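# Sort three cart parcels into matching mail-stop trays

## Task

Move all three parcels from the cart into the letter trays whose mail stop code matches each parcel, with every parcel lying fully within its tray's walls. Each tray must stay on the same desk or counter it began on. At the end, open the grippers and back the robot away. The robot must not topple or be left leaning; that counts as failure. A parcel or tray that stays put only because the robot is holding or propping it does not count.

## Robot and tools

ROBOT. A LinearBot: an omnidirectional base with a column about 1.75 m high. A carriage slides on it (lift_m, 0 to 1 m) and holds two identical six-joint arms, each ending in a two-finger gripper. The arm bases sit roughly 0.57 m + lift_m above the floor, and carriage parts reach about 0.15 m below them. A hand can reach 0.78 m from its shoulder but only about 0.38 m below its arm base. The hand is about 0.16 m long and 0.1 m wide (0.14 m with fingers open). Parked arm joints 1 to 6 are 0, 0.05, 0.05, 1.45, 0, 0; parked, the robot is about 0.95 m wide and 0.7 m long. The wheel motors are weak (2 N m), so light contact already stops a drive. Loose objects can occasionally be nudged by outside pushes.

CAMERAS. carriage_camera is fixed on the carriage, facing forward, tilted about 20 degrees down. left_wrist_camera and right_wrist_camera look out beyond the fingertips. Images are 896x504 pixels. Calibration (K, distortion D, T_world_to_cam, pos_world, where world means the base frame) is supplied per camera; real values can deviate slightly, and wrist camera poses also inherit joint reading errors.

FRAMES. Base frame: origin on the floor beneath the base centre, x forward, y left, z up. left_hand and right_hand are reported in it, each the midpoint between that gripper's pads. quat_wxyz rotates base axes into hand axes: hand z runs along the fingers, hand y is the opening direction; an upward hand with joints 1, 5, 6 at 0 reads (1, 0, 0, 0). The odometry frame is the base frame at scene start; base_odometry counts wheel rotation, so slip shows as travel. Heading is left-positive, -3.142 to 3.142.

execute_actions. Argument actions: a list holding one action or none (empty returns state and images only). An action may contain base, joints, or both; its motions start together and may end at different times; one action runs at most 15 s. base takes exactly one relative offset, measured from where the base last reported itself: translate_m (metres, forward positive, -2 to 2), strafe_m (metres, left positive, -2 to 2) or rotate_rad (radians, counter-clockwise positive, -6.3 to 6.3). joints is a map of separate keys, each an absolute target: lift_m (m, 0 to 1); for each arm, with prefix left_ or right_: joint1_rad (-2.617 to 3.054, yaw about vertical, 0 forward, positive left), joint2_rad (0 to 3.141, shoulder: 0 upper arm level pointing back, 1.57 vertical, 3.14 level pointing forward), joint3_rad (0 to 3.141, elbow: 0 folded, 3.14 straight), joint4_rad (-1.57 to 1.57, wrist pitch, positive tips fingertips up), joint5_rad (-1.57 to 1.57, wrist yaw, positive swings fingertips right, opposite sense to joint1), joint6_rad (-2.094 to 2.094, roll about the finger axis, positive clockwise seen from the forearm), gripper_m (0 to 0.093 m, pad gap). Arm joints move up to 1.8 rad/s (1 to 3) and 2.7 rad/s (4 to 6). A joint or base left out may keep driving toward its previous target. cameras: list from carriage_camera, left_wrist_camera, right_wrist_camera, all; omitted, null or ["all"] gives every camera, [] gives none. Any unknown key or out-of-range number rejects the whole call with no motion. If a result reports a stop, remaining movement calls in that same reply are skipped.

wait: seconds, 0 to 10; commands nothing, returns state and images. zoom_image: camera plus region [x0, y0, x1, y1] in pixels from the top-left, at most 504 by 504, on that camera's latest full image. read_manual: section "licences"; only returns licence text. finished_scene: scene, the number of the current scene; irreversible, and the result tells whether the task succeeded.

RESULTS. base_status and joint_status per motion: done (for the base, wheels turned the commanded amount, slip included; a 1 to 2 mm move may fall short yet say done), off_target (resting off target, possibly still pushing; a gripper holding something usually shows this), contact_stop or time_out (old target dropped, holding in place), not_followed (a self-collision check blocked arm targets; shown with a "joint command not followed" line and a cause; the blocked targets may be retried each action), limit_stop_at_motor_heat. on_its_own lists what the call did not command; "held at" is a held target, not a position. motor_effort gives percent of maximum, positive toward higher joint values, peak in brackets; readings carry sizeable fixed and random error. Falling lift effort while lowering means a hand or load rests on something. drive_wheels (ignore sign) higher at rest than after a free drive means the base is still pressing. Motor temperatures gives one number per arm joint. ARM HIT means an arm struck the robot hard.

HEAT. Loads and outstretched arms heat motors, even while you are thinking. MOTOR HOT appears from 75 °C; at 90 °C that arm halts 10 s; at 100 °C the arm goes limp and drops. These show as OVER-TEMPERATURE FAULT.

AVOID. After a drive is stopped by an obstacle, back off about 0.2 m along the way you came (or turn back), repeat if still pressed; a retry may stop spuriously once. The base may slip under a table edge that the column then hits; reversing into an edge can topple the robot. Arms have no contact stop: blocked arms keep pressing and snap to target when freed. Keep arms apart; a hard press between them ends the run. To untangle, move only the blocked arm first, the other later. Hand readings drift at long reach; a level hand sags 10 to 17 cm under 1 kg; a straight arm may not lift 1 kg. Grip force is about 45 to 60 N per pad. Tipping risk rises with a high carriage, extended arms, loads, pulling, or abrupt stops; about 1.5 kg per hand with both arms forward can tip it. Only images reveal a lean. Avoid drops, slams and hard pushes.

Each tool is called after "Call:" as name(argument=value, ...) on one line, values as JSON.

## Session

Call:
execute_actions(actions=[])

Scene clock: 0.00 s.
Motor temperatures (°C, as the motors report them): left_arm=[24 22 25 23 24 22] | right_arm=[25 24 24 23 24 24]
base_odometry: x=+0.000 y=+0.000 heading=+0.000 (m, m, rad; odometry frame)
base_status: not commanded
joint_positions: lift_m=+0.302 left_joint1_rad=-0.027 left_joint2_rad=+0.045 left_joint3_rad=+0.044 left_joint4_rad=+1.473 left_joint5_rad=-0.009 left_joint6_rad=-0.037 left_gripper_m=+0.094 right_joint1_rad=+0.011 right_joint2_rad=+0.064 right_joint3_rad=+0.043 right_joint4_rad=+1.445 right_joint5_rad=-0.029 right_joint6_rad=-0.029 right_gripper_m=+0.094
joint_status: not commanded
motor_effort: lift_m=+19 drive_wheels=-3 (%)
left_hand: x=+0.2953 y=+0.3378 z=+1.2796 quat_wxyz=(+0.998, -0.005, +0.049, -0.032) (m; base frame)
right_hand: x=+0.3085 y=-0.3315 z=+1.2780 quat_wxyz=(+0.997, -0.016, +0.073, -0.008) (m; base frame)
pictures: carriage_camera, left_wrist_camera, right_wrist_camera
Images, in order (width x height): carriage_camera 896x504, left_wrist_camera 896x504, right_wrist_camera 896x504.

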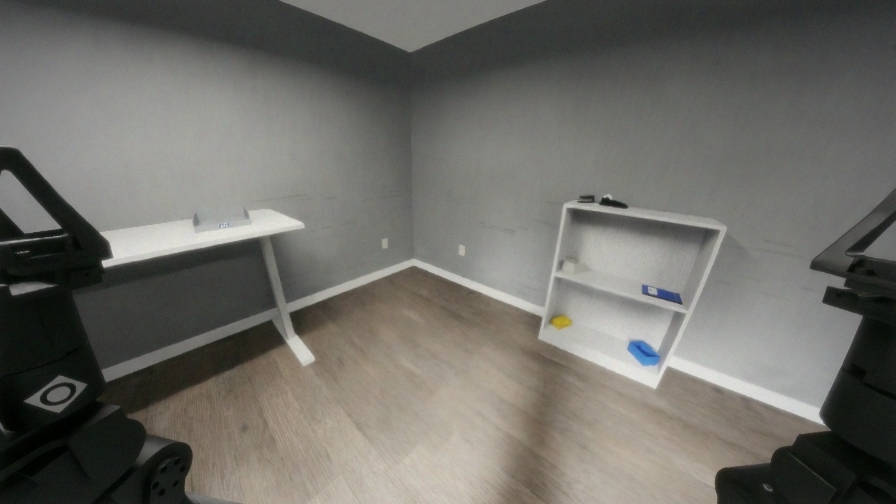

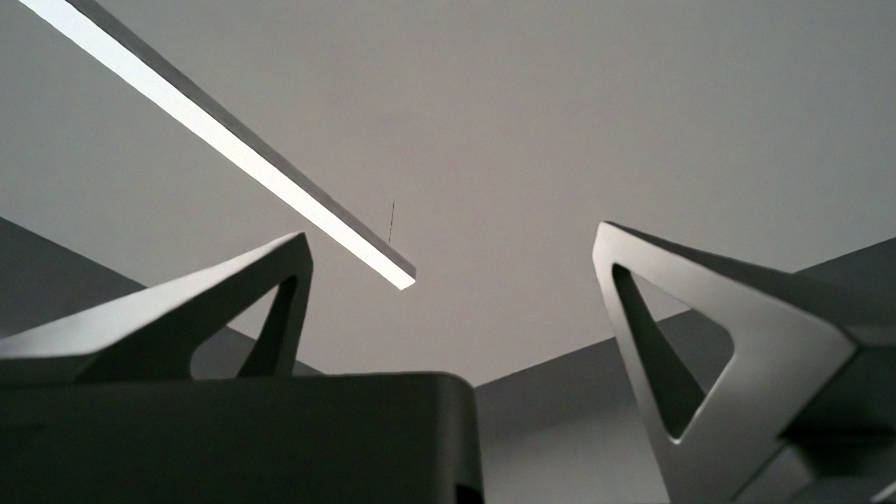

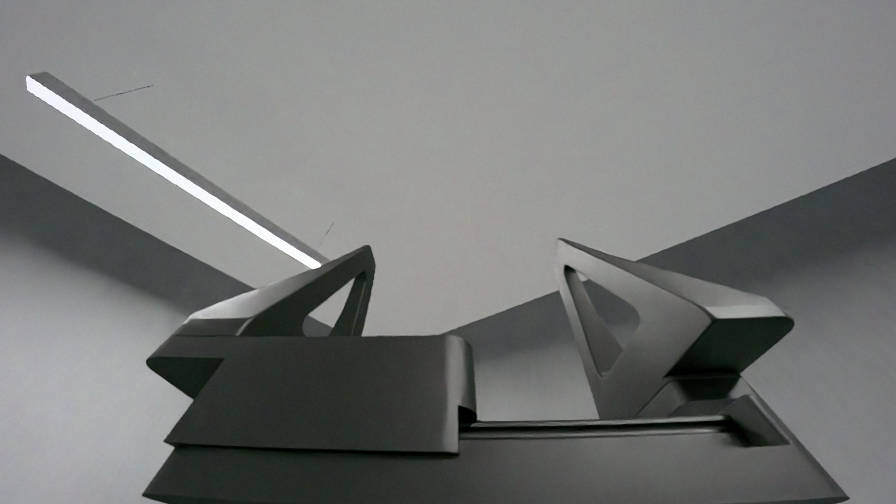

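Call:
zoom_image(camera="carriage_camera", region=[160, 180, 320, 270])

Call:
execute_actions(actions=[{"base": {"rotate_rad": 1.57}}], cameras=["carriage_camera"])

Region (160, 180, 320, 270) of carriage_camera's 896x504 image, scaled by 3.150, with more detail than that image has; it fills the top 284 rows of this view, and the rest is white.

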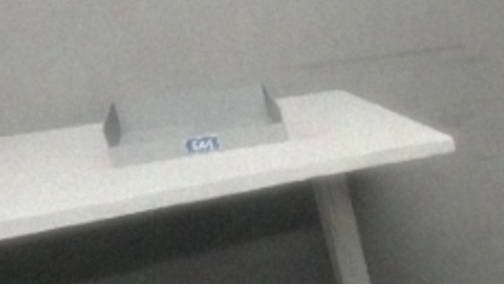

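Scene clock: 6.40 s.
Motor temperatures (°C, as the motors report them): left_arm=[24 23 26 23 24 22] | right_arm=[25 25 25 23 24 24]
base_odometry: x=+0.000 y=+0.000 heading=+1.569 (m, m, rad; odometry frame)
base_status: done
joint_positions: lift_m=+0.302 left_joint1_rad=-0.027 left_joint2_rad=+0.045 left_joint3_rad=+0.044 left_joint4_rad=+1.471 left_joint5_rad=-0.009 left_joint6_rad=-0.037 left_gripper_m=+0.094 right_joint1_rad=+0.011 right_joint2_rad=+0.064 right_joint3_rad=+0.043 right_joint4_rad=+1.443 right_joint5_rad=-0.029 right_joint6_rad=-0.029 right_gripper_m=+0.094
joint_status: not commanded
motor_effort: lift_m=+20(20) drive_wheels=+15(42) (%)
left_hand: x=+0.2957 y=+0.3378 z=+1.2796 quat_wxyz=(+0.998, -0.005, +0.050, -0.032) (m; base frame)
right_hand: x=+0.3089 y=-0.3315 z=+1.2780 quat_wxyz=(+0.997, -0.016, +0.074, -0.008) (m; base frame)
pictures: carriage_camera
Images, in order (width x height): carriage_camera 896x504.

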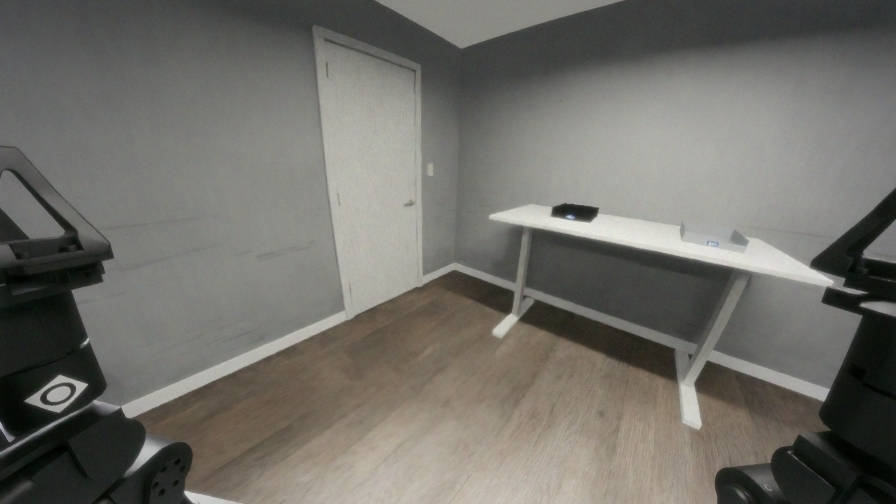

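Call:
execute_actions(actions=[{"base": {"rotate_rad": 1.57}}], cameras=["carriage_camera"])

Scene clock: 11.60 s.
Motor temperatures (°C, as the motors report them): left_arm=[24 23 26 23 24 22] | right_arm=[25 25 26 23 24 24]
base_odometry: x=+0.000 y=+0.000 heading=+3.137 (m, m, rad; odometry frame)
base_status: done
joint_positions: lift_m=+0.302 left_joint1_rad=-0.027 left_joint2_rad=+0.045 left_joint3_rad=+0.044 left_joint4_rad=+1.470 left_joint5_rad=-0.009 left_joint6_rad=-0.037 left_gripper_m=+0.094 right_joint1_rad=+0.011 right_joint2_rad=+0.064 right_joint3_rad=+0.043 right_joint4_rad=+1.443 right_joint5_rad=-0.029 right_joint6_rad=-0.029 right_gripper_m=+0.094
joint_status: not commanded
motor_effort: lift_m=+19(19) drive_wheels=+17(42) (%)
left_hand: x=+0.2959 y=+0.3378 z=+1.2796 quat_wxyz=(+0.998, -0.005, +0.050, -0.032) (m; base frame)
right_hand: x=+0.3089 y=-0.3315 z=+1.2780 quat_wxyz=(+0.997, -0.016, +0.074, -0.008) (m; base frame)
pictures: carriage_camera
Images, in order (width x height): carriage_camera 896x504.

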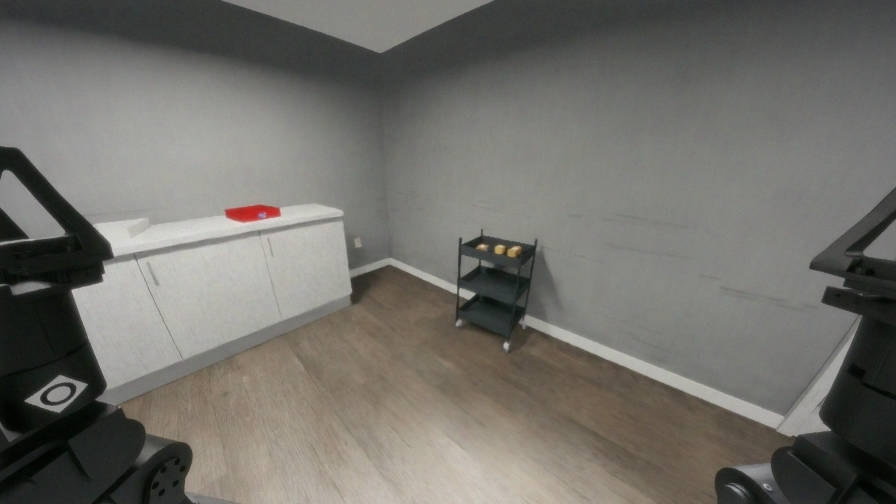

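Call:
zoom_image(camera="carriage_camera", region=[430, 210, 570, 360])

Call:
zoom_image(camera="carriage_camera", region=[80, 180, 360, 280])

Region (430, 210, 570, 360) of carriage_camera's 896x504 image, scaled by 3.360, with more detail than that image has; it fills the left 470 columns of this view, and the rest is white.

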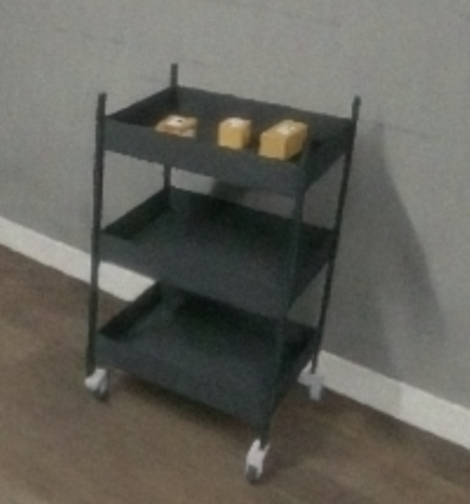

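Region (80, 180, 360, 280) of carriage_camera's 896x504 image, scaled by 1.800, with more detail than that image has; it fills the top 180 rows of this view, and the rest is white.

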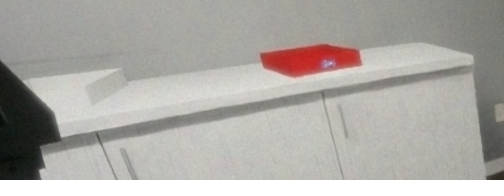

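Call:
execute_actions(actions=[{"base": {"rotate_rad": -0.64}}], cameras=[])

Call:
execute_actions(actions=[{"base": {"strafe_m": 0.82}}], cameras=[])

Call:
execute_actions(actions=[{"base": {"translate_m": 0.85}}], cameras=["carriage_camera"])

Scene clock: 53.87 s.
Motor temperatures (°C, as the motors report them): left_arm=[24 24 30 23 24 22] | right_arm=[25 26 29 23 24 24]
base_odometry: x=+0.000 y=+0.000 heading=+2.500 (m, m, rad; odometry frame)
base_status: done
joint_positions: lift_m=+0.302 left_joint1_rad=-0.027 left_joint2_rad=+0.045 left_joint3_rad=+0.044 left_joint4_rad=+1.471 left_joint5_rad=-0.009 left_joint6_rad=-0.037 left_gripper_m=+0.094 right_joint1_rad=+0.011 right_joint2_rad=+0.064 right_joint3_rad=+0.043 right_joint4_rad=+1.443 right_joint5_rad=-0.029 right_joint6_rad=-0.029 right_gripper_m=+0.094
joint_status: not commanded
motor_effort: lift_m=+19(19) drive_wheels=+28(43) (%)
left_hand: x=+0.2958 y=+0.3378 z=+1.2796 quat_wxyz=(+0.998, -0.005, +0.050, -0.032) (m; base frame)
right_hand: x=+0.3090 y=-0.3315 z=+1.2780 quat_wxyz=(+0.997, -0.016, +0.074, -0.008) (m; base frame)
pictures: none
No camera images: the call's "cameras" was empty. Leave "cameras" out to get every camera's image.

Scene clock: 57.77 s.
Motor temperatures (°C, as the motors report them): left_arm=[24 24 30 23 24 22] | right_arm=[25 26 29 23 24 24]
base_odometry: x=-0.492 y=-0.656 heading=+2.499 (m, m, rad; odometry frame)
base_status: done
joint_positions: lift_m=+0.302 left_joint1_rad=-0.027 left_joint2_rad=+0.045 left_joint3_rad=+0.044 left_joint4_rad=+1.472 left_joint5_rad=-0.009 left_joint6_rad=-0.037 left_gripper_m=+0.094 right_joint1_rad=+0.011 right_joint2_rad=+0.064 right_joint3_rad=+0.043 right_joint4_rad=+1.442 right_joint5_rad=-0.029 right_joint6_rad=-0.029 right_gripper_m=+0.094
joint_status: not commanded
motor_effort: lift_m=+19(19) drive_wheels=-12(42) (%)
left_hand: x=+0.2954 y=+0.3378 z=+1.2796 quat_wxyz=(+0.998, -0.005, +0.049, -0.032) (m; base frame)
right_hand: x=+0.3091 y=-0.3315 z=+1.2779 quat_wxyz=(+0.997, -0.016, +0.074, -0.008) (m; base frame)
pictures: none
No camera images: the call's "cameras" was empty. Leave "cameras" out to get every camera's image.

Scene clock: 61.73 s.
Motor temperatures (°C, as the motors report them): left_arm=[24 24 30 23 24 22] | right_arm=[25 26 29 23 24 24]
base_odometry: x=-1.173 y=-0.147 heading=+2.499 (m, m, rad; odometry frame)
base_status: done
joint_positions: lift_m=+0.302 left_joint1_rad=-0.027 left_joint2_rad=+0.045 left_joint3_rad=+0.044 left_joint4_rad=+1.472 left_joint5_rad=-0.009 left_joint6_rad=-0.037 left_gripper_m=+0.094 right_joint1_rad=+0.011 right_joint2_rad=+0.064 right_joint3_rad=+0.043 right_joint4_rad=+1.445 right_joint5_rad=-0.029 right_joint6_rad=-0.029 right_gripper_m=+0.094
joint_status: not commanded
motor_effort: lift_m=+19(20) drive_wheels=-10(41) (%)
left_hand: x=+0.2954 y=+0.3378 z=+1.2796 quat_wxyz=(+0.998, -0.005, +0.049, -0.032) (m; base frame)
right_hand: x=+0.3085 y=-0.3315 z=+1.2780 quat_wxyz=(+0.997, -0.016, +0.073, -0.008) (m; base frame)
pictures: carriage_camera
Images, in order (width x height): carriage_camera 896x504.

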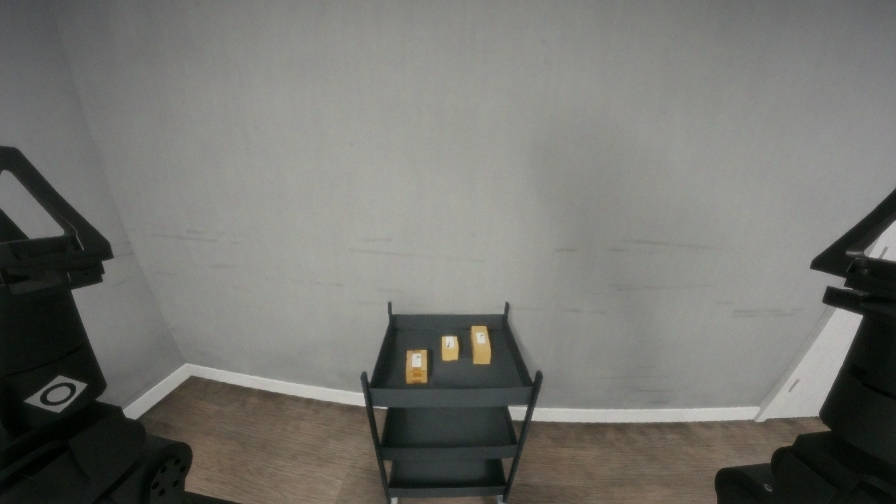

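Call:
zoom_image(camera="carriage_camera", region=[360, 296, 550, 416])

Region (360, 296, 550, 416) of carriage_camera's 896x504 image, scaled by 2.653, with more detail than that image has; it fills the top 318 rows of this view, and the rest is white.

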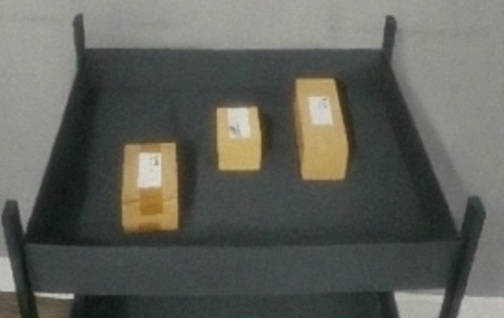

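Call:
execute_actions(actions=[{"base": {"translate_m": 0.2}, "joints": {"lift_m": 0.36, "left_joint1_rad": -0.737, "left_joint2_rad": 1.989, "left_joint3_rad": 1.154, "left_joint4_rad": -0.736, "left_joint5_rad": 0, "left_joint6_rad": -0.737, "left_gripper_m": 0.085}}], cameras=["carriage_camera", "left_wrist_camera"])

Scene clock: 163.33 s.
Motor temperatures (°C, as the motors report them): left_arm=[24 25 33 23 24 22] | right_arm=[25 27 31 23 24 24]
base_odometry: x=-1.333 y=-0.027 heading=+2.500 (m, m, rad; odometry frame)
base_status: done
joint_positions: lift_m=+0.360 left_joint1_rad=-0.733 left_joint2_rad=+1.976 left_joint3_rad=+1.139 left_joint4_rad=-0.733 left_joint5_rad=-0.004 left_joint6_rad=-0.731 left_gripper_m=+0.085 right_joint1_rad=+0.011 right_joint2_rad=+0.064 right_joint3_rad=+0.043 right_joint4_rad=+1.445 right_joint5_rad=-0.029 right_joint6_rad=-0.029 right_gripper_m=+0.094
joint_status: all done
motor_effort: lift_m=+19(24) drive_wheels=-11(37) (%)
left_hand: x=+0.5177 y=+0.1148 z=+0.8758 quat_wxyz=(+0.001, +0.001, +1.000, +0.001) (m; base frame)
right_hand: x=+0.3085 y=-0.3315 z=+1.3357 quat_wxyz=(+0.997, -0.016, +0.073, -0.008) (m; base frame)
pictures: carriage_camera, left_wrist_camera
camera_calibration (this result's frames):
carriage_camera: T_world_to_cam=[[0.0469037, -0.998752, 0.0171844, -0.0296277], [-0.347921, -0.0324605, -0.936962, 1.29884], [0.93635, 0.0379681, -0.349009, 0.282089], [0, 0, 0, 1]] pos_world=[0.189148, 0.00185981, 1.31592]
left_wrist_camera: T_world_to_cam=[[-0.0312702, -0.999389, 0.0155846, 0.119253], [-0.794699, 0.0343161, 0.606034, -0.119429], [-0.606198, 0.00656571, -0.795286, 1.13641], [0, 0, 0, 1]] pos_world=[0.597707, 0.115817, 0.974289]
Images, in order (width x height): carriage_camera 896x504, left_wrist_camera 896x504.

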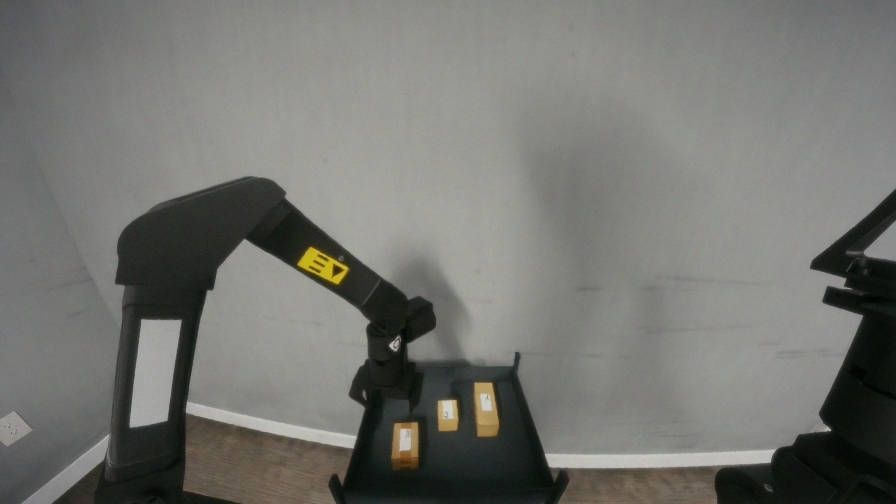

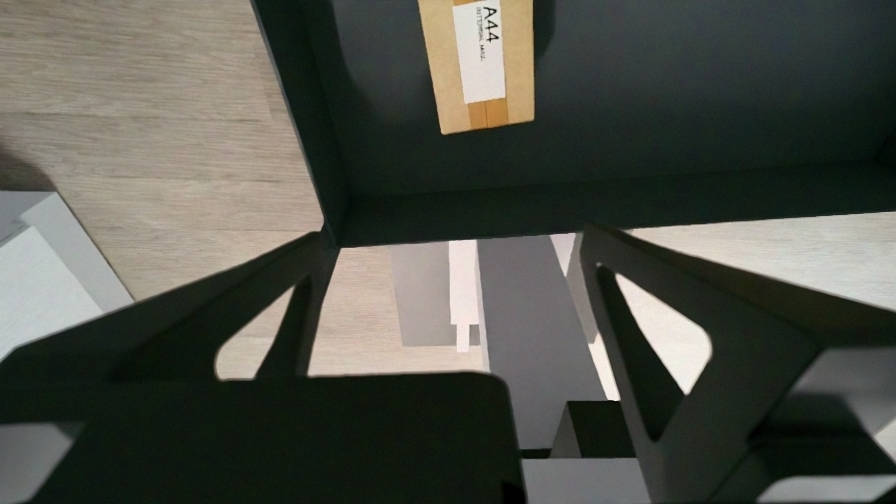

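Call:
zoom_image(camera="carriage_camera", region=[380, 370, 520, 480])

Region (380, 370, 520, 480) of carriage_camera's 896x504 image, scaled by 3.600, with more detail than that image has; it fills the top 396 rows of this view, and the rest is white.

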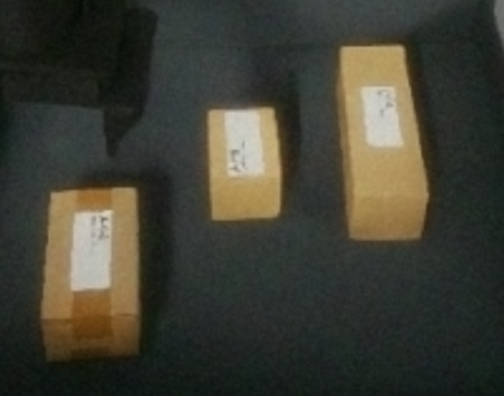

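Call:
execute_actions(actions=[{"joints": {"left_joint1_rad": -0.752, "left_joint2_rad": 2.082, "left_joint3_rad": 1.299, "left_joint4_rad": -0.788, "left_joint6_rad": -0.82, "right_joint1_rad": 0.59, "right_joint2_rad": 2.305, "right_joint3_rad": 1.674, "right_joint4_rad": -0.94, "right_joint5_rad": 0, "right_joint6_rad": 0.53, "right_gripper_m": 0.08}}])

Scene clock: 216.57 s.
Motor temperatures (°C, as the motors report them): left_arm=[24 33 34 23 24 22] | right_arm=[25 27 32 23 24 24]
base_odometry: x=-1.333 y=-0.027 heading=+2.500 (m, m, rad; odometry frame)
base_status: not commanded
joint_positions: lift_m=+0.360 left_joint1_rad=-0.745 left_joint2_rad=+2.068 left_joint3_rad=+1.282 left_joint4_rad=-0.784 left_joint5_rad=-0.004 left_joint6_rad=-0.814 left_gripper_m=+0.085 right_joint1_rad=+0.582 right_joint2_rad=+2.304 right_joint3_rad=+1.652 right_joint4_rad=-0.938 right_joint5_rad=-0.003 right_joint6_rad=+0.524 right_gripper_m=+0.080
joint_status: all done
motor_effort: lift_m=+19(19) drive_wheels=-8(10) (%)
left_hand: x=+0.5361 y=+0.0923 z=+0.8761 quat_wxyz=(+0.001, -0.035, +0.999, +0.001) (m; base frame)
right_hand: x=+0.6230 y=-0.1040 z=+0.8702 quat_wxyz=(-0.009, -0.029, +1.000, -0.004) (m; base frame)
pictures: carriage_camera, left_wrist_camera, right_wrist_camera
camera_calibration (this result's frames):
carriage_camera: T_world_to_cam=[[0.0469037, -0.998752, 0.0171844, -0.0296277], [-0.347921, -0.0324605, -0.936962, 1.29884], [0.93635, 0.0379681, -0.349009, 0.28209], [0, 0, 0, 1]] pos_world=[0.189148, 0.00185981, 1.31592]
left_wrist_camera: T_world_to_cam=[[0.0400368, -0.999073, 0.0158252, 0.0588895], [-0.795269, -0.022273, 0.605848, -0.0985494], [-0.604934, -0.0368415, -0.795423, 1.15138], [0, 0, 0, 1]] pos_world=[0.615779, 0.0990585, 0.97461]
right_wrist_camera: T_world_to_cam=[[-0.0088541, -0.999961, 0.000298104, -0.0960478], [-0.801506, 0.00727515, 0.597943, -0.0165028], [-0.597922, 0.00505531, -0.801539, 1.19364], [0, 0, 0, 1]] pos_world=[0.699628, -0.101958, 0.966649]
Images, in order (width x height): carriage_camera 896x504, left_wrist_camera 896x504, right_wrist_camera 896x504.

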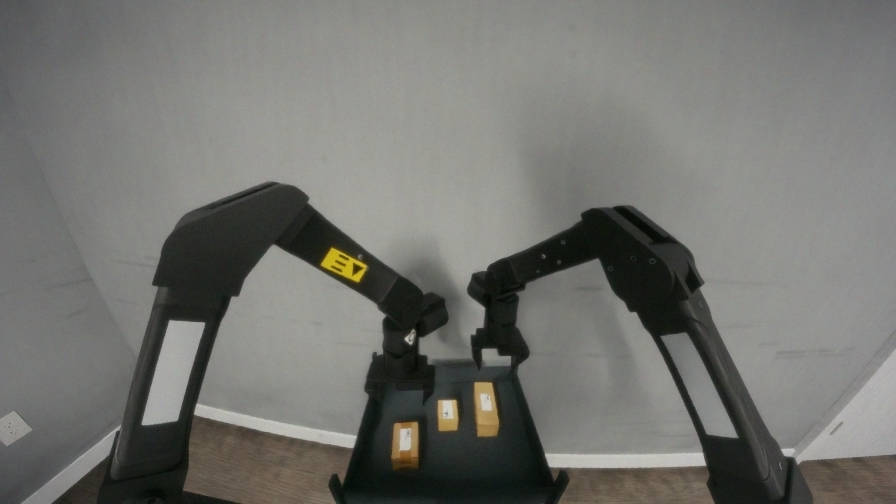

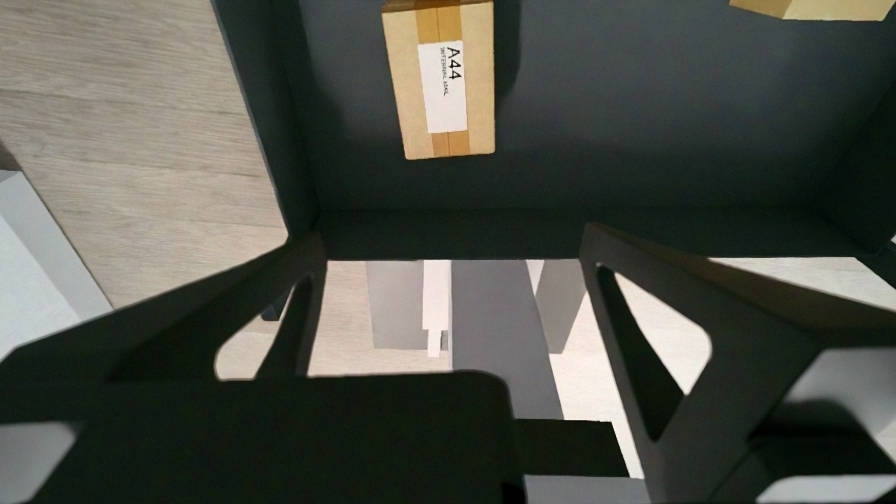

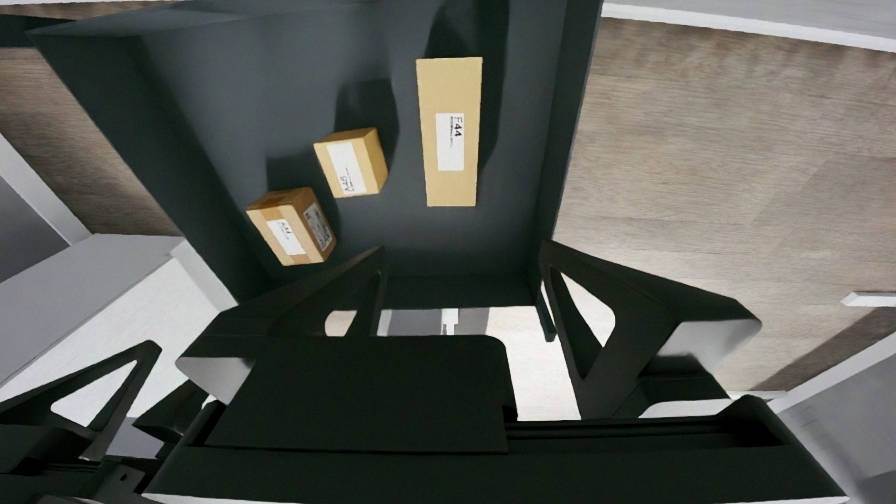

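Call:
zoom_image(camera="right_wrist_camera", region=[240, 50, 500, 270])

Region (240, 50, 500, 270) of right_wrist_camera's 896x504 image, scaled by 1.938, with more detail than that image has; it fills the top 426 rows of this view, and the rest is white.

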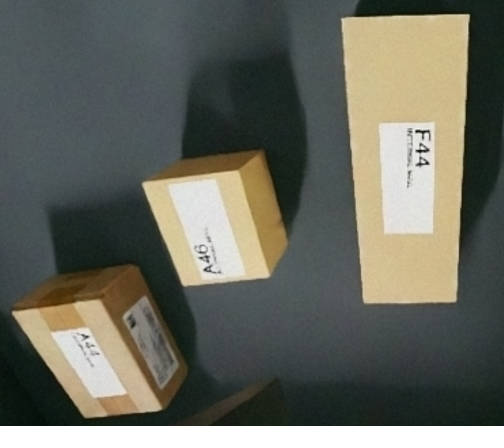

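Call:
execute_actions(actions=[{"joints": {"lift_m": 0.25}}])

Scene clock: 228.80 s.
Motor temperatures (°C, as the motors report them): left_arm=[24 34 35 23 24 22] | right_arm=[25 32 33 23 24 24]
base_odometry: x=-1.333 y=-0.027 heading=+2.500 (m, m, rad; odometry frame)
base_status: not commanded
joint_positions: lift_m=+0.250 left_joint1_rad=-0.745 left_joint2_rad=+2.070 left_joint3_rad=+1.282 left_joint4_rad=-0.786 left_joint5_rad=-0.003 left_joint6_rad=-0.814 left_gripper_m=+0.085 right_joint1_rad=+0.582 right_joint2_rad=+2.304 right_joint3_rad=+1.662 right_joint4_rad=-0.939 right_joint5_rad=-0.001 right_joint6_rad=+0.524 right_gripper_m=+0.080
joint_status: all done
motor_effort: lift_m=+19(20) drive_wheels=-8(8) (%)
left_hand: x=+0.5355 y=+0.0926 z=+0.7653 quat_wxyz=(+0.000, -0.035, +0.999, +0.002) (m; base frame)
right_hand: x=+0.6258 y=-0.1024 z=+0.7625 quat_wxyz=(-0.005, -0.029, +1.000, -0.002) (m; base frame)
pictures: carriage_camera, left_wrist_camera, right_wrist_camera
camera_calibration (this result's frames):
carriage_camera: T_world_to_cam=[[0.0469037, -0.998752, 0.0171844, -0.0277376], [-0.347921, -0.0324605, -0.936962, 1.19578], [0.93635, 0.0379681, -0.349009, 0.243702], [0, 0, 0, 1]] pos_world=[0.189148, 0.00185981, 1.20593]
left_wrist_camera: T_world_to_cam=[[0.0400832, -0.999099, 0.0139375, 0.0624058], [-0.793423, -0.0233468, 0.608223, -0.0345684], [-0.60735, -0.0354379, -0.793644, 1.06276], [0, 0, 0, 1]] pos_world=[0.615538, 0.0992045, 0.863609]
right_wrist_camera: T_world_to_cam=[[-0.00882232, -0.999954, -0.00385326, -0.0912266], [-0.806427, 0.0048363, 0.591314, 0.0580407], [-0.591268, 0.00832413, -0.806433, 1.10888], [0, 0, 0, 1]] pos_world=[0.701643, -0.100734, 0.859562]
Images, in order (width x height): carriage_camera 896x504, left_wrist_camera 896x504, right_wrist_camera 896x504.

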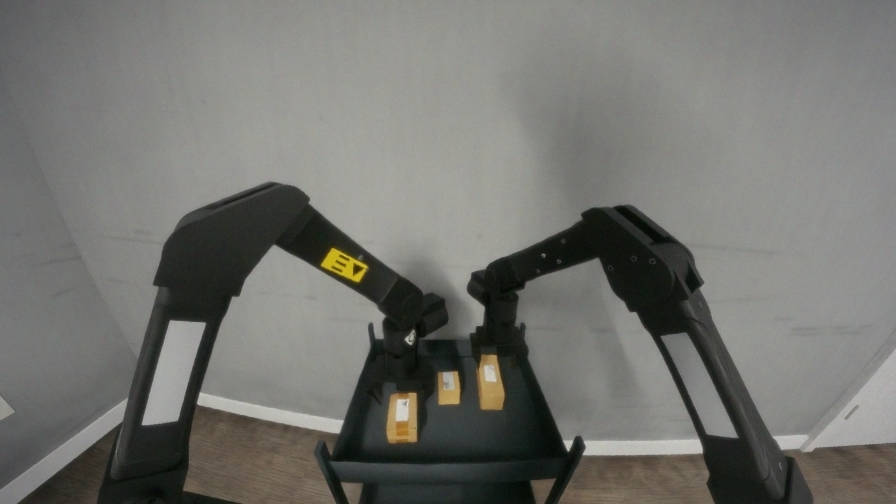

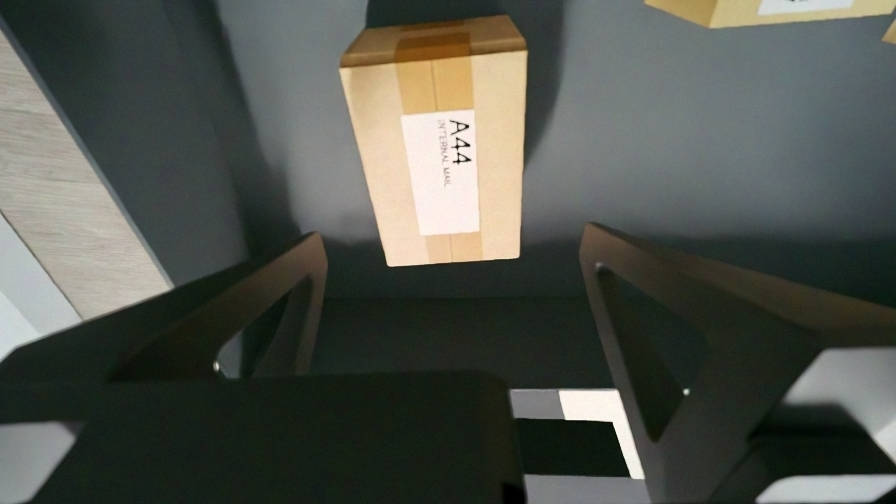

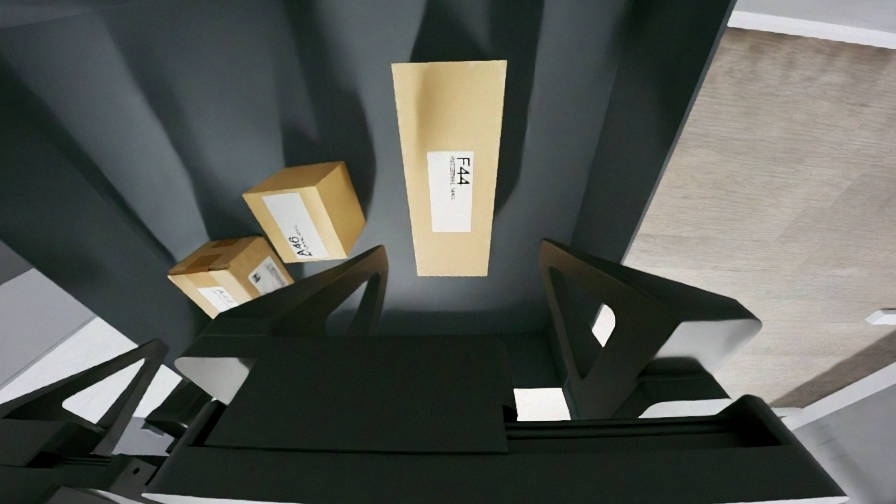

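Call:
execute_actions(actions=[{"joints": {"lift_m": 0.184, "left_joint1_rad": -0.732, "left_joint6_rad": -0.83, "right_joint2_rad": 2.368, "right_joint3_rad": 1.769, "right_joint4_rad": -0.972}}])

Scene clock: 254.30 s.
Motor temperatures (°C, as the motors report them): left_arm=[24 36 36 23 24 22] | right_arm=[25 40 34 23 24 24]
base_odometry: x=-1.333 y=-0.027 heading=+2.500 (m, m, rad; odometry frame)
base_status: not commanded
joint_positions: lift_m=+0.184 left_joint1_rad=-0.739 left_joint2_rad=+2.073 left_joint3_rad=+1.282 left_joint4_rad=-0.787 left_joint5_rad=-0.002 left_joint6_rad=-0.824 left_gripper_m=+0.085 right_joint1_rad=+0.582 right_joint2_rad=+2.371 right_joint3_rad=+1.756 right_joint4_rad=-0.968 right_joint5_rad=-0.001 right_joint6_rad=+0.524 right_gripper_m=+0.080
joint_status: all done
motor_effort: lift_m=+20(20) drive_wheels=-8(5) (%)
left_hand: x=+0.5363 y=+0.0945 z=+0.6984 quat_wxyz=(-0.002, -0.042, +0.999, +0.003) (m; base frame)
right_hand: x=+0.6384 y=-0.0942 z=+0.6907 quat_wxyz=(-0.005, -0.029, +1.000, -0.003) (m; base frame)
pictures: carriage_camera, left_wrist_camera, right_wrist_camera
camera_calibration (this result's frames):
carriage_camera: T_world_to_cam=[[0.0469037, -0.998752, 0.0171844, -0.0266028], [-0.347921, -0.0324605, -0.936962, 1.13391], [0.93635, 0.0379681, -0.349009, 0.220656], [0, 0, 0, 1]] pos_world=[0.189148, 0.00185981, 1.1399]
left_wrist_camera: T_world_to_cam=[[0.05575, -0.998376, 0.0117484, 0.0582419], [-0.790957, -0.0369805, 0.610754, 0.00503204], [-0.609327, -0.043342, -0.791734, 1.01066], [0, 0, 0, 1]] pos_world=[0.616558, 0.102138, 0.796419]
right_wrist_camera: T_world_to_cam=[[-0.00882068, -0.999957, -0.00289884, -0.0838218], [-0.805986, 0.00539372, 0.59191, 0.109967], [-0.591869, 0.00755747, -0.805999, 1.05842], [0, 0, 0, 1]] pos_world=[0.714338, -0.0924103, 0.787751]
Images, in order (width x height): carriage_camera 896x504, left_wrist_camera 896x504, right_wrist_camera 896x504.

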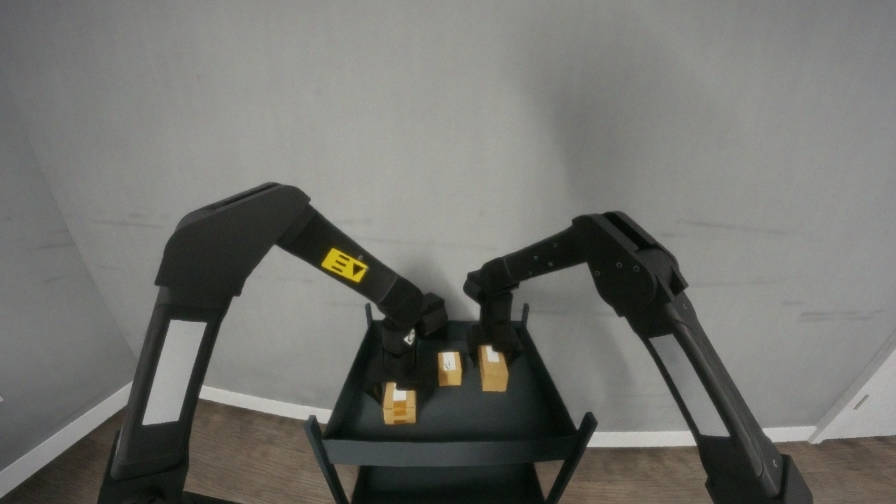

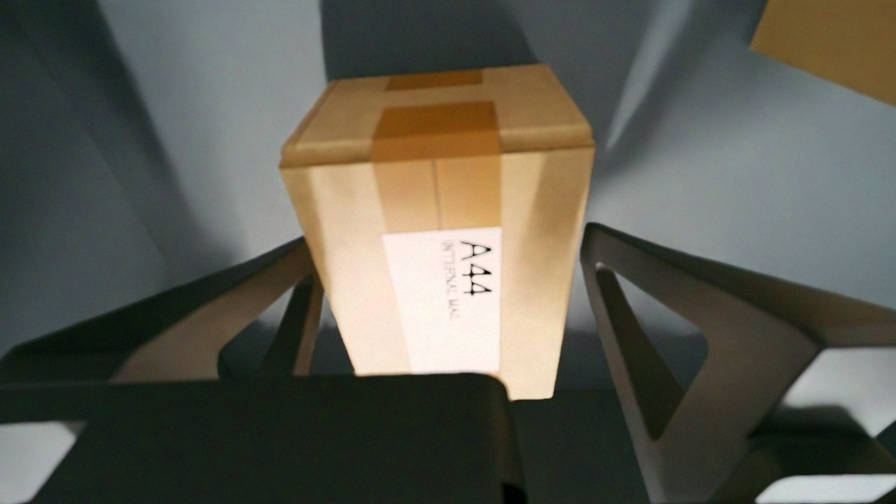

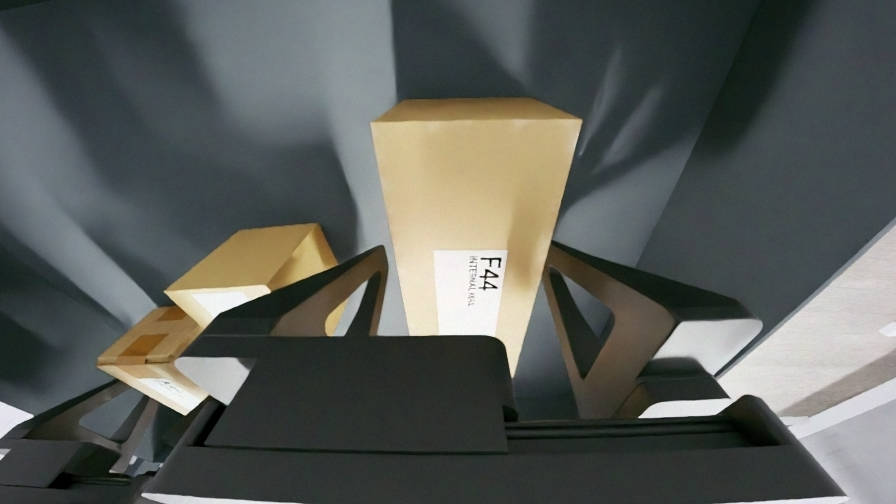

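Call:
execute_actions(actions=[{"joints": {"left_gripper_m": 0.035, "right_gripper_m": 0.03}}], cameras=[])

Call:
execute_actions(actions=[{"joints": {"lift_m": 0.36}}])

Scene clock: 258.77 s.
Motor temperatures (°C, as the motors report them): left_arm=[24 36 36 23 24 22] | right_arm=[25 41 34 23 24 24]
base_odometry: x=-1.333 y=-0.027 heading=+2.500 (m, m, rad; odometry frame)
base_status: not commanded
joint_positions: lift_m=+0.184 left_joint1_rad=-0.739 left_joint2_rad=+2.073 left_joint3_rad=+1.282 left_joint4_rad=-0.787 left_joint5_rad=-0.002 left_joint6_rad=-0.824 left_gripper_m=+0.059 right_joint1_rad=+0.582 right_joint2_rad=+2.371 right_joint3_rad=+1.756 right_joint4_rad=-0.968 right_joint5_rad=-0.001 right_joint6_rad=+0.524 right_gripper_m=+0.051
joint_status: left_gripper_m off_target (ended at +0.059, target +0.035); right_gripper_m off_target (ended at +0.051, target +0.030)
motor_effort: lift_m=+20(20) drive_wheels=-7(7) (%)
left_hand: x=+0.5363 y=+0.0945 z=+0.6984 quat_wxyz=(-0.002, -0.042, +0.999, +0.003) (m; base frame)
right_hand: x=+0.6385 y=-0.0942 z=+0.6907 quat_wxyz=(-0.005, -0.029, +1.000, -0.003) (m; base frame)
pictures: none
No camera images: the call's "cameras" was empty. Leave "cameras" out to get every camera's image.

Scene clock: 260.00 s.
Motor temperatures (°C, as the motors report them): left_arm=[24 36 36 23 24 22] | right_arm=[25 41 34 23 24 24]
base_odometry: x=-1.333 y=-0.027 heading=+2.500 (m, m, rad; odometry frame)
base_status: not commanded
joint_positions: lift_m=+0.360 left_joint1_rad=-0.739 left_joint2_rad=+2.075 left_joint3_rad=+1.282 left_joint4_rad=-0.786 left_joint5_rad=-0.002 left_joint6_rad=-0.825 left_gripper_m=+0.059 right_joint1_rad=+0.582 right_joint2_rad=+2.369 right_joint3_rad=+1.756 right_joint4_rad=-0.969 right_joint5_rad=+0.000 right_joint6_rad=+0.524 right_gripper_m=+0.051
joint_status: all done
motor_effort: lift_m=+19(24) drive_wheels=+3(9) (%)
left_hand: x=+0.5362 y=+0.0945 z=+0.8736 quat_wxyz=(-0.002, -0.043, +0.999, +0.004) (m; base frame)
right_hand: x=+0.6384 y=-0.0943 z=+0.8676 quat_wxyz=(-0.005, -0.029, +1.000, -0.003) (m; base frame)
pictures: carriage_camera, left_wrist_camera, right_wrist_camera
camera_calibration (this result's frames):
carriage_camera: T_world_to_cam=[[0.0469037, -0.998752, 0.0171844, -0.0296279], [-0.347921, -0.0324605, -0.936962, 1.29885], [0.93635, 0.0379681, -0.349009, 0.282094], [0, 0, 0, 1]] pos_world=[0.189148, 0.00185981, 1.31594]
left_wrist_camera: T_world_to_cam=[[0.0561556, -0.998359, 0.0111911, 0.0564651], [-0.78994, -0.0375718, 0.612032, -0.103769], [-0.610607, -0.0432093, -0.790754, 1.14912], [0, 0, 0, 1]] pos_world=[0.616517, 0.102126, 0.971547]
right_wrist_camera: T_world_to_cam=[[-0.0091915, -0.999955, -0.00247431, -0.0835951], [-0.806422, 0.00594941, 0.591311, 0.00614538], [-0.59127, 0.00743038, -0.80644, 1.20095], [0, 0, 0, 1]] pos_world=[0.714271, -0.0925513, 0.964651]
Images, in order (width x height): carriage_camera 896x504, left_wrist_camera 896x504, right_wrist_camera 896x504.

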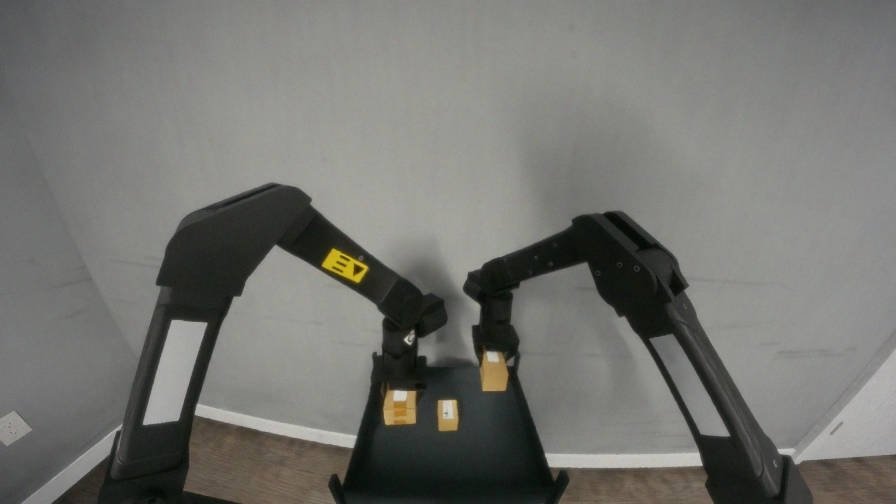

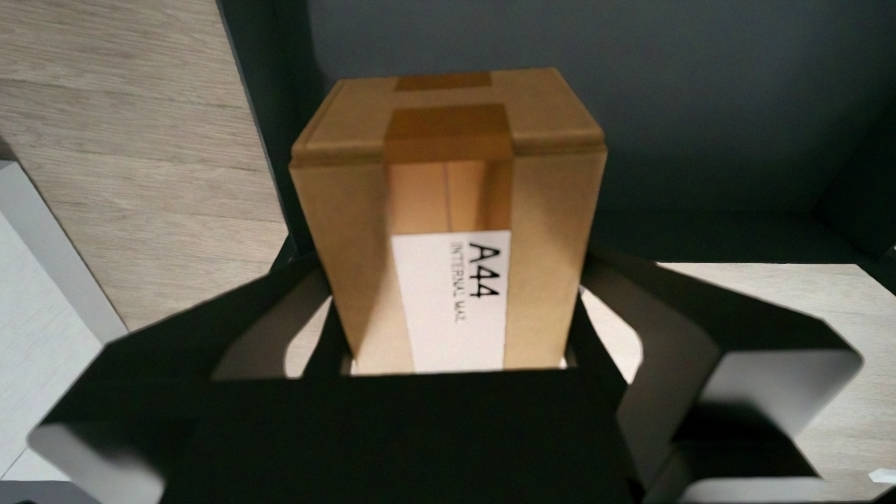

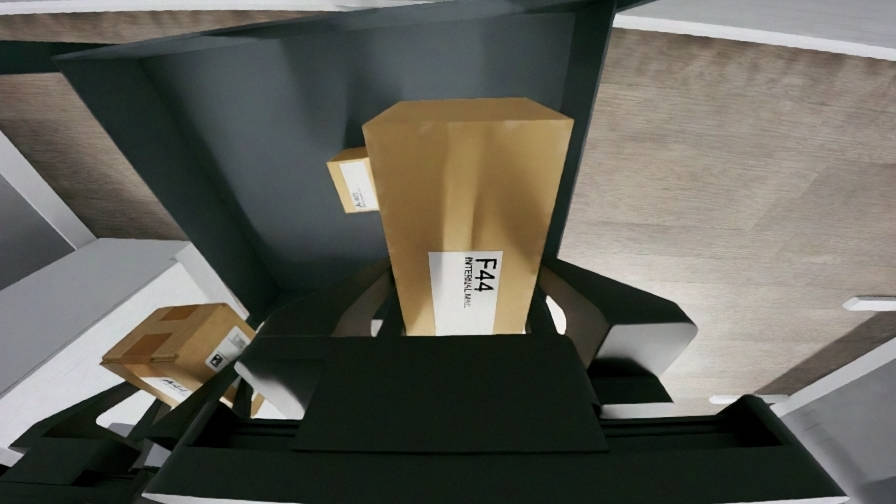

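Call:
execute_actions(actions=[{"base": {"translate_m": -0.9}, "joints": {"left_joint1_rad": 0, "left_joint2_rad": 1.2, "left_joint3_rad": 0.9, "left_joint4_rad": -1.27, "left_joint6_rad": 0, "right_joint1_rad": 0, "right_joint2_rad": 1.2, "right_joint3_rad": 0.9, "right_joint4_rad": -1.27, "right_joint6_rad": 0}}], cameras=[])

Call:
execute_actions(actions=[{"base": {"rotate_rad": 1.6}}], cameras=["carriage_camera"])

Scene clock: 284.73 s.
Motor temperatures (°C, as the motors report them): left_arm=[24 37 36 23 24 22] | right_arm=[25 44 35 23 24 24]
base_odometry: x=-0.612 y=-0.566 heading=+2.501 (m, m, rad; odometry frame)
base_status: done
joint_positions: lift_m=+0.360 left_joint1_rad=-0.004 left_joint2_rad=+1.215 left_joint3_rad=+0.925 left_joint4_rad=-1.267 left_joint5_rad=-0.002 left_joint6_rad=-0.005 left_gripper_m=+0.059 right_joint1_rad=+0.006 right_joint2_rad=+1.214 right_joint3_rad=+0.916 right_joint4_rad=-1.269 right_joint5_rad=+0.004 right_joint6_rad=+0.006 right_gripper_m=+0.051
joint_status: all done
motor_effort: lift_m=+19(19) drive_wheels=-9(49) (%)
left_hand: x=+0.4534 y=+0.3365 z=+1.0099 quat_wxyz=(+0.007, -0.001, +1.000, +0.001) (m; base frame)
right_hand: x=+0.4505 y=-0.3367 z=+1.0079 quat_wxyz=(+0.002, +0.000, +1.000, -0.002) (m; base frame)
pictures: none
No camera images: the call's "cameras" was empty. Leave "cameras" out to get every camera's image.

Scene clock: 287.87 s.
Motor temperatures (°C, as the motors report them): left_arm=[24 36 36 23 24 22] | right_arm=[25 43 34 23 24 24]
base_odometry: x=-0.612 y=-0.566 heading=-2.184 (m, m, rad; odometry frame)
base_status: done
joint_positions: lift_m=+0.360 left_joint1_rad=-0.004 left_joint2_rad=+1.215 left_joint3_rad=+0.925 left_joint4_rad=-1.265 left_joint5_rad=-0.002 left_joint6_rad=-0.005 left_gripper_m=+0.059 right_joint1_rad=+0.006 right_joint2_rad=+1.214 right_joint3_rad=+0.916 right_joint4_rad=-1.264 right_joint5_rad=+0.003 right_joint6_rad=+0.006 right_gripper_m=+0.051
joint_status: not commanded
motor_effort: lift_m=+19(19) drive_wheels=+16(47) (%)
left_hand: x=+0.4538 y=+0.3365 z=+1.0099 quat_wxyz=(+0.008, +0.000, +1.000, +0.001) (m; base frame)
right_hand: x=+0.4516 y=-0.3365 z=+1.0079 quat_wxyz=(+0.004, +0.000, +1.000, -0.002) (m; base frame)
pictures: carriage_camera
camera_calibration (this result's frames):
carriage_camera: T_world_to_cam=[[0.0469037, -0.998752, 0.0171844, -0.0296279], [-0.347921, -0.0324605, -0.936962, 1.29885], [0.93635, 0.0379681, -0.349009, 0.282094], [0, 0, 0, 1]] pos_world=[0.189148, 0.00185981, 1.31594]
Images, in order (width x height): carriage_camera 896x504.

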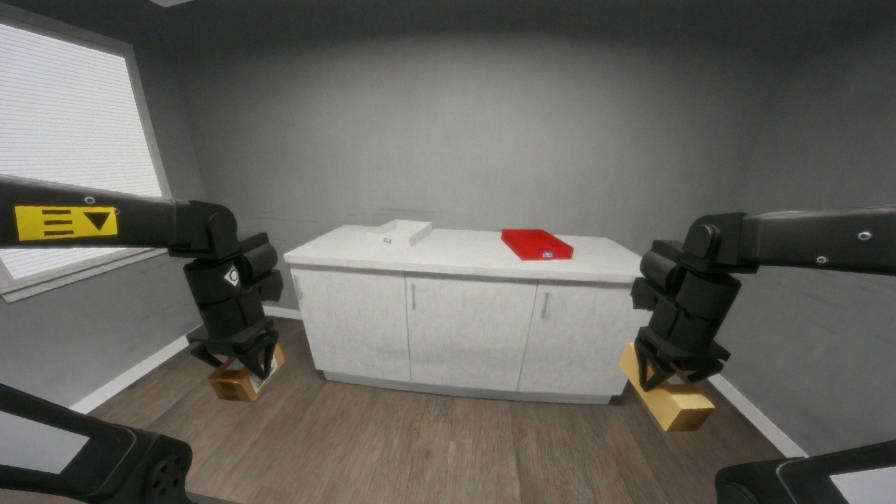

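Call:
zoom_image(camera="carriage_camera", region=[350, 210, 590, 280])

Region (350, 210, 590, 280) of carriage_camera's 896x504 image, scaled by 2.100, with more detail than that image has; it fills the top 147 rows of this view, and the rest is white.

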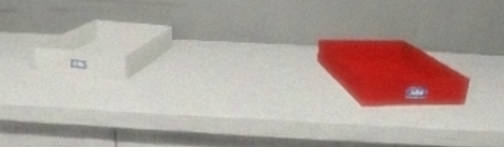

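Call:
zoom_image(camera="carriage_camera", region=[530, 244, 566, 264])

Call:
zoom_image(camera="carriage_camera", region=[370, 230, 406, 250])

Region (530, 244, 566, 264) of carriage_camera's 896x504 image, scaled by 14.000, with more detail than that image has.

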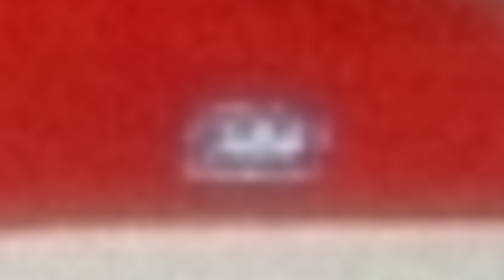

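Region (370, 230, 406, 250) of carriage_camera's 896x504 image, scaled by 14.000, with more detail than that image has.

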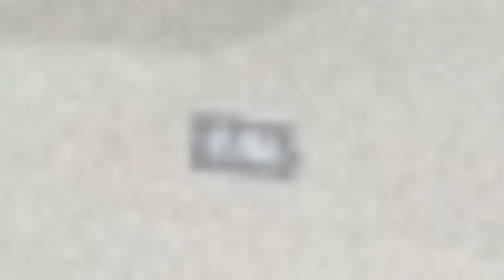

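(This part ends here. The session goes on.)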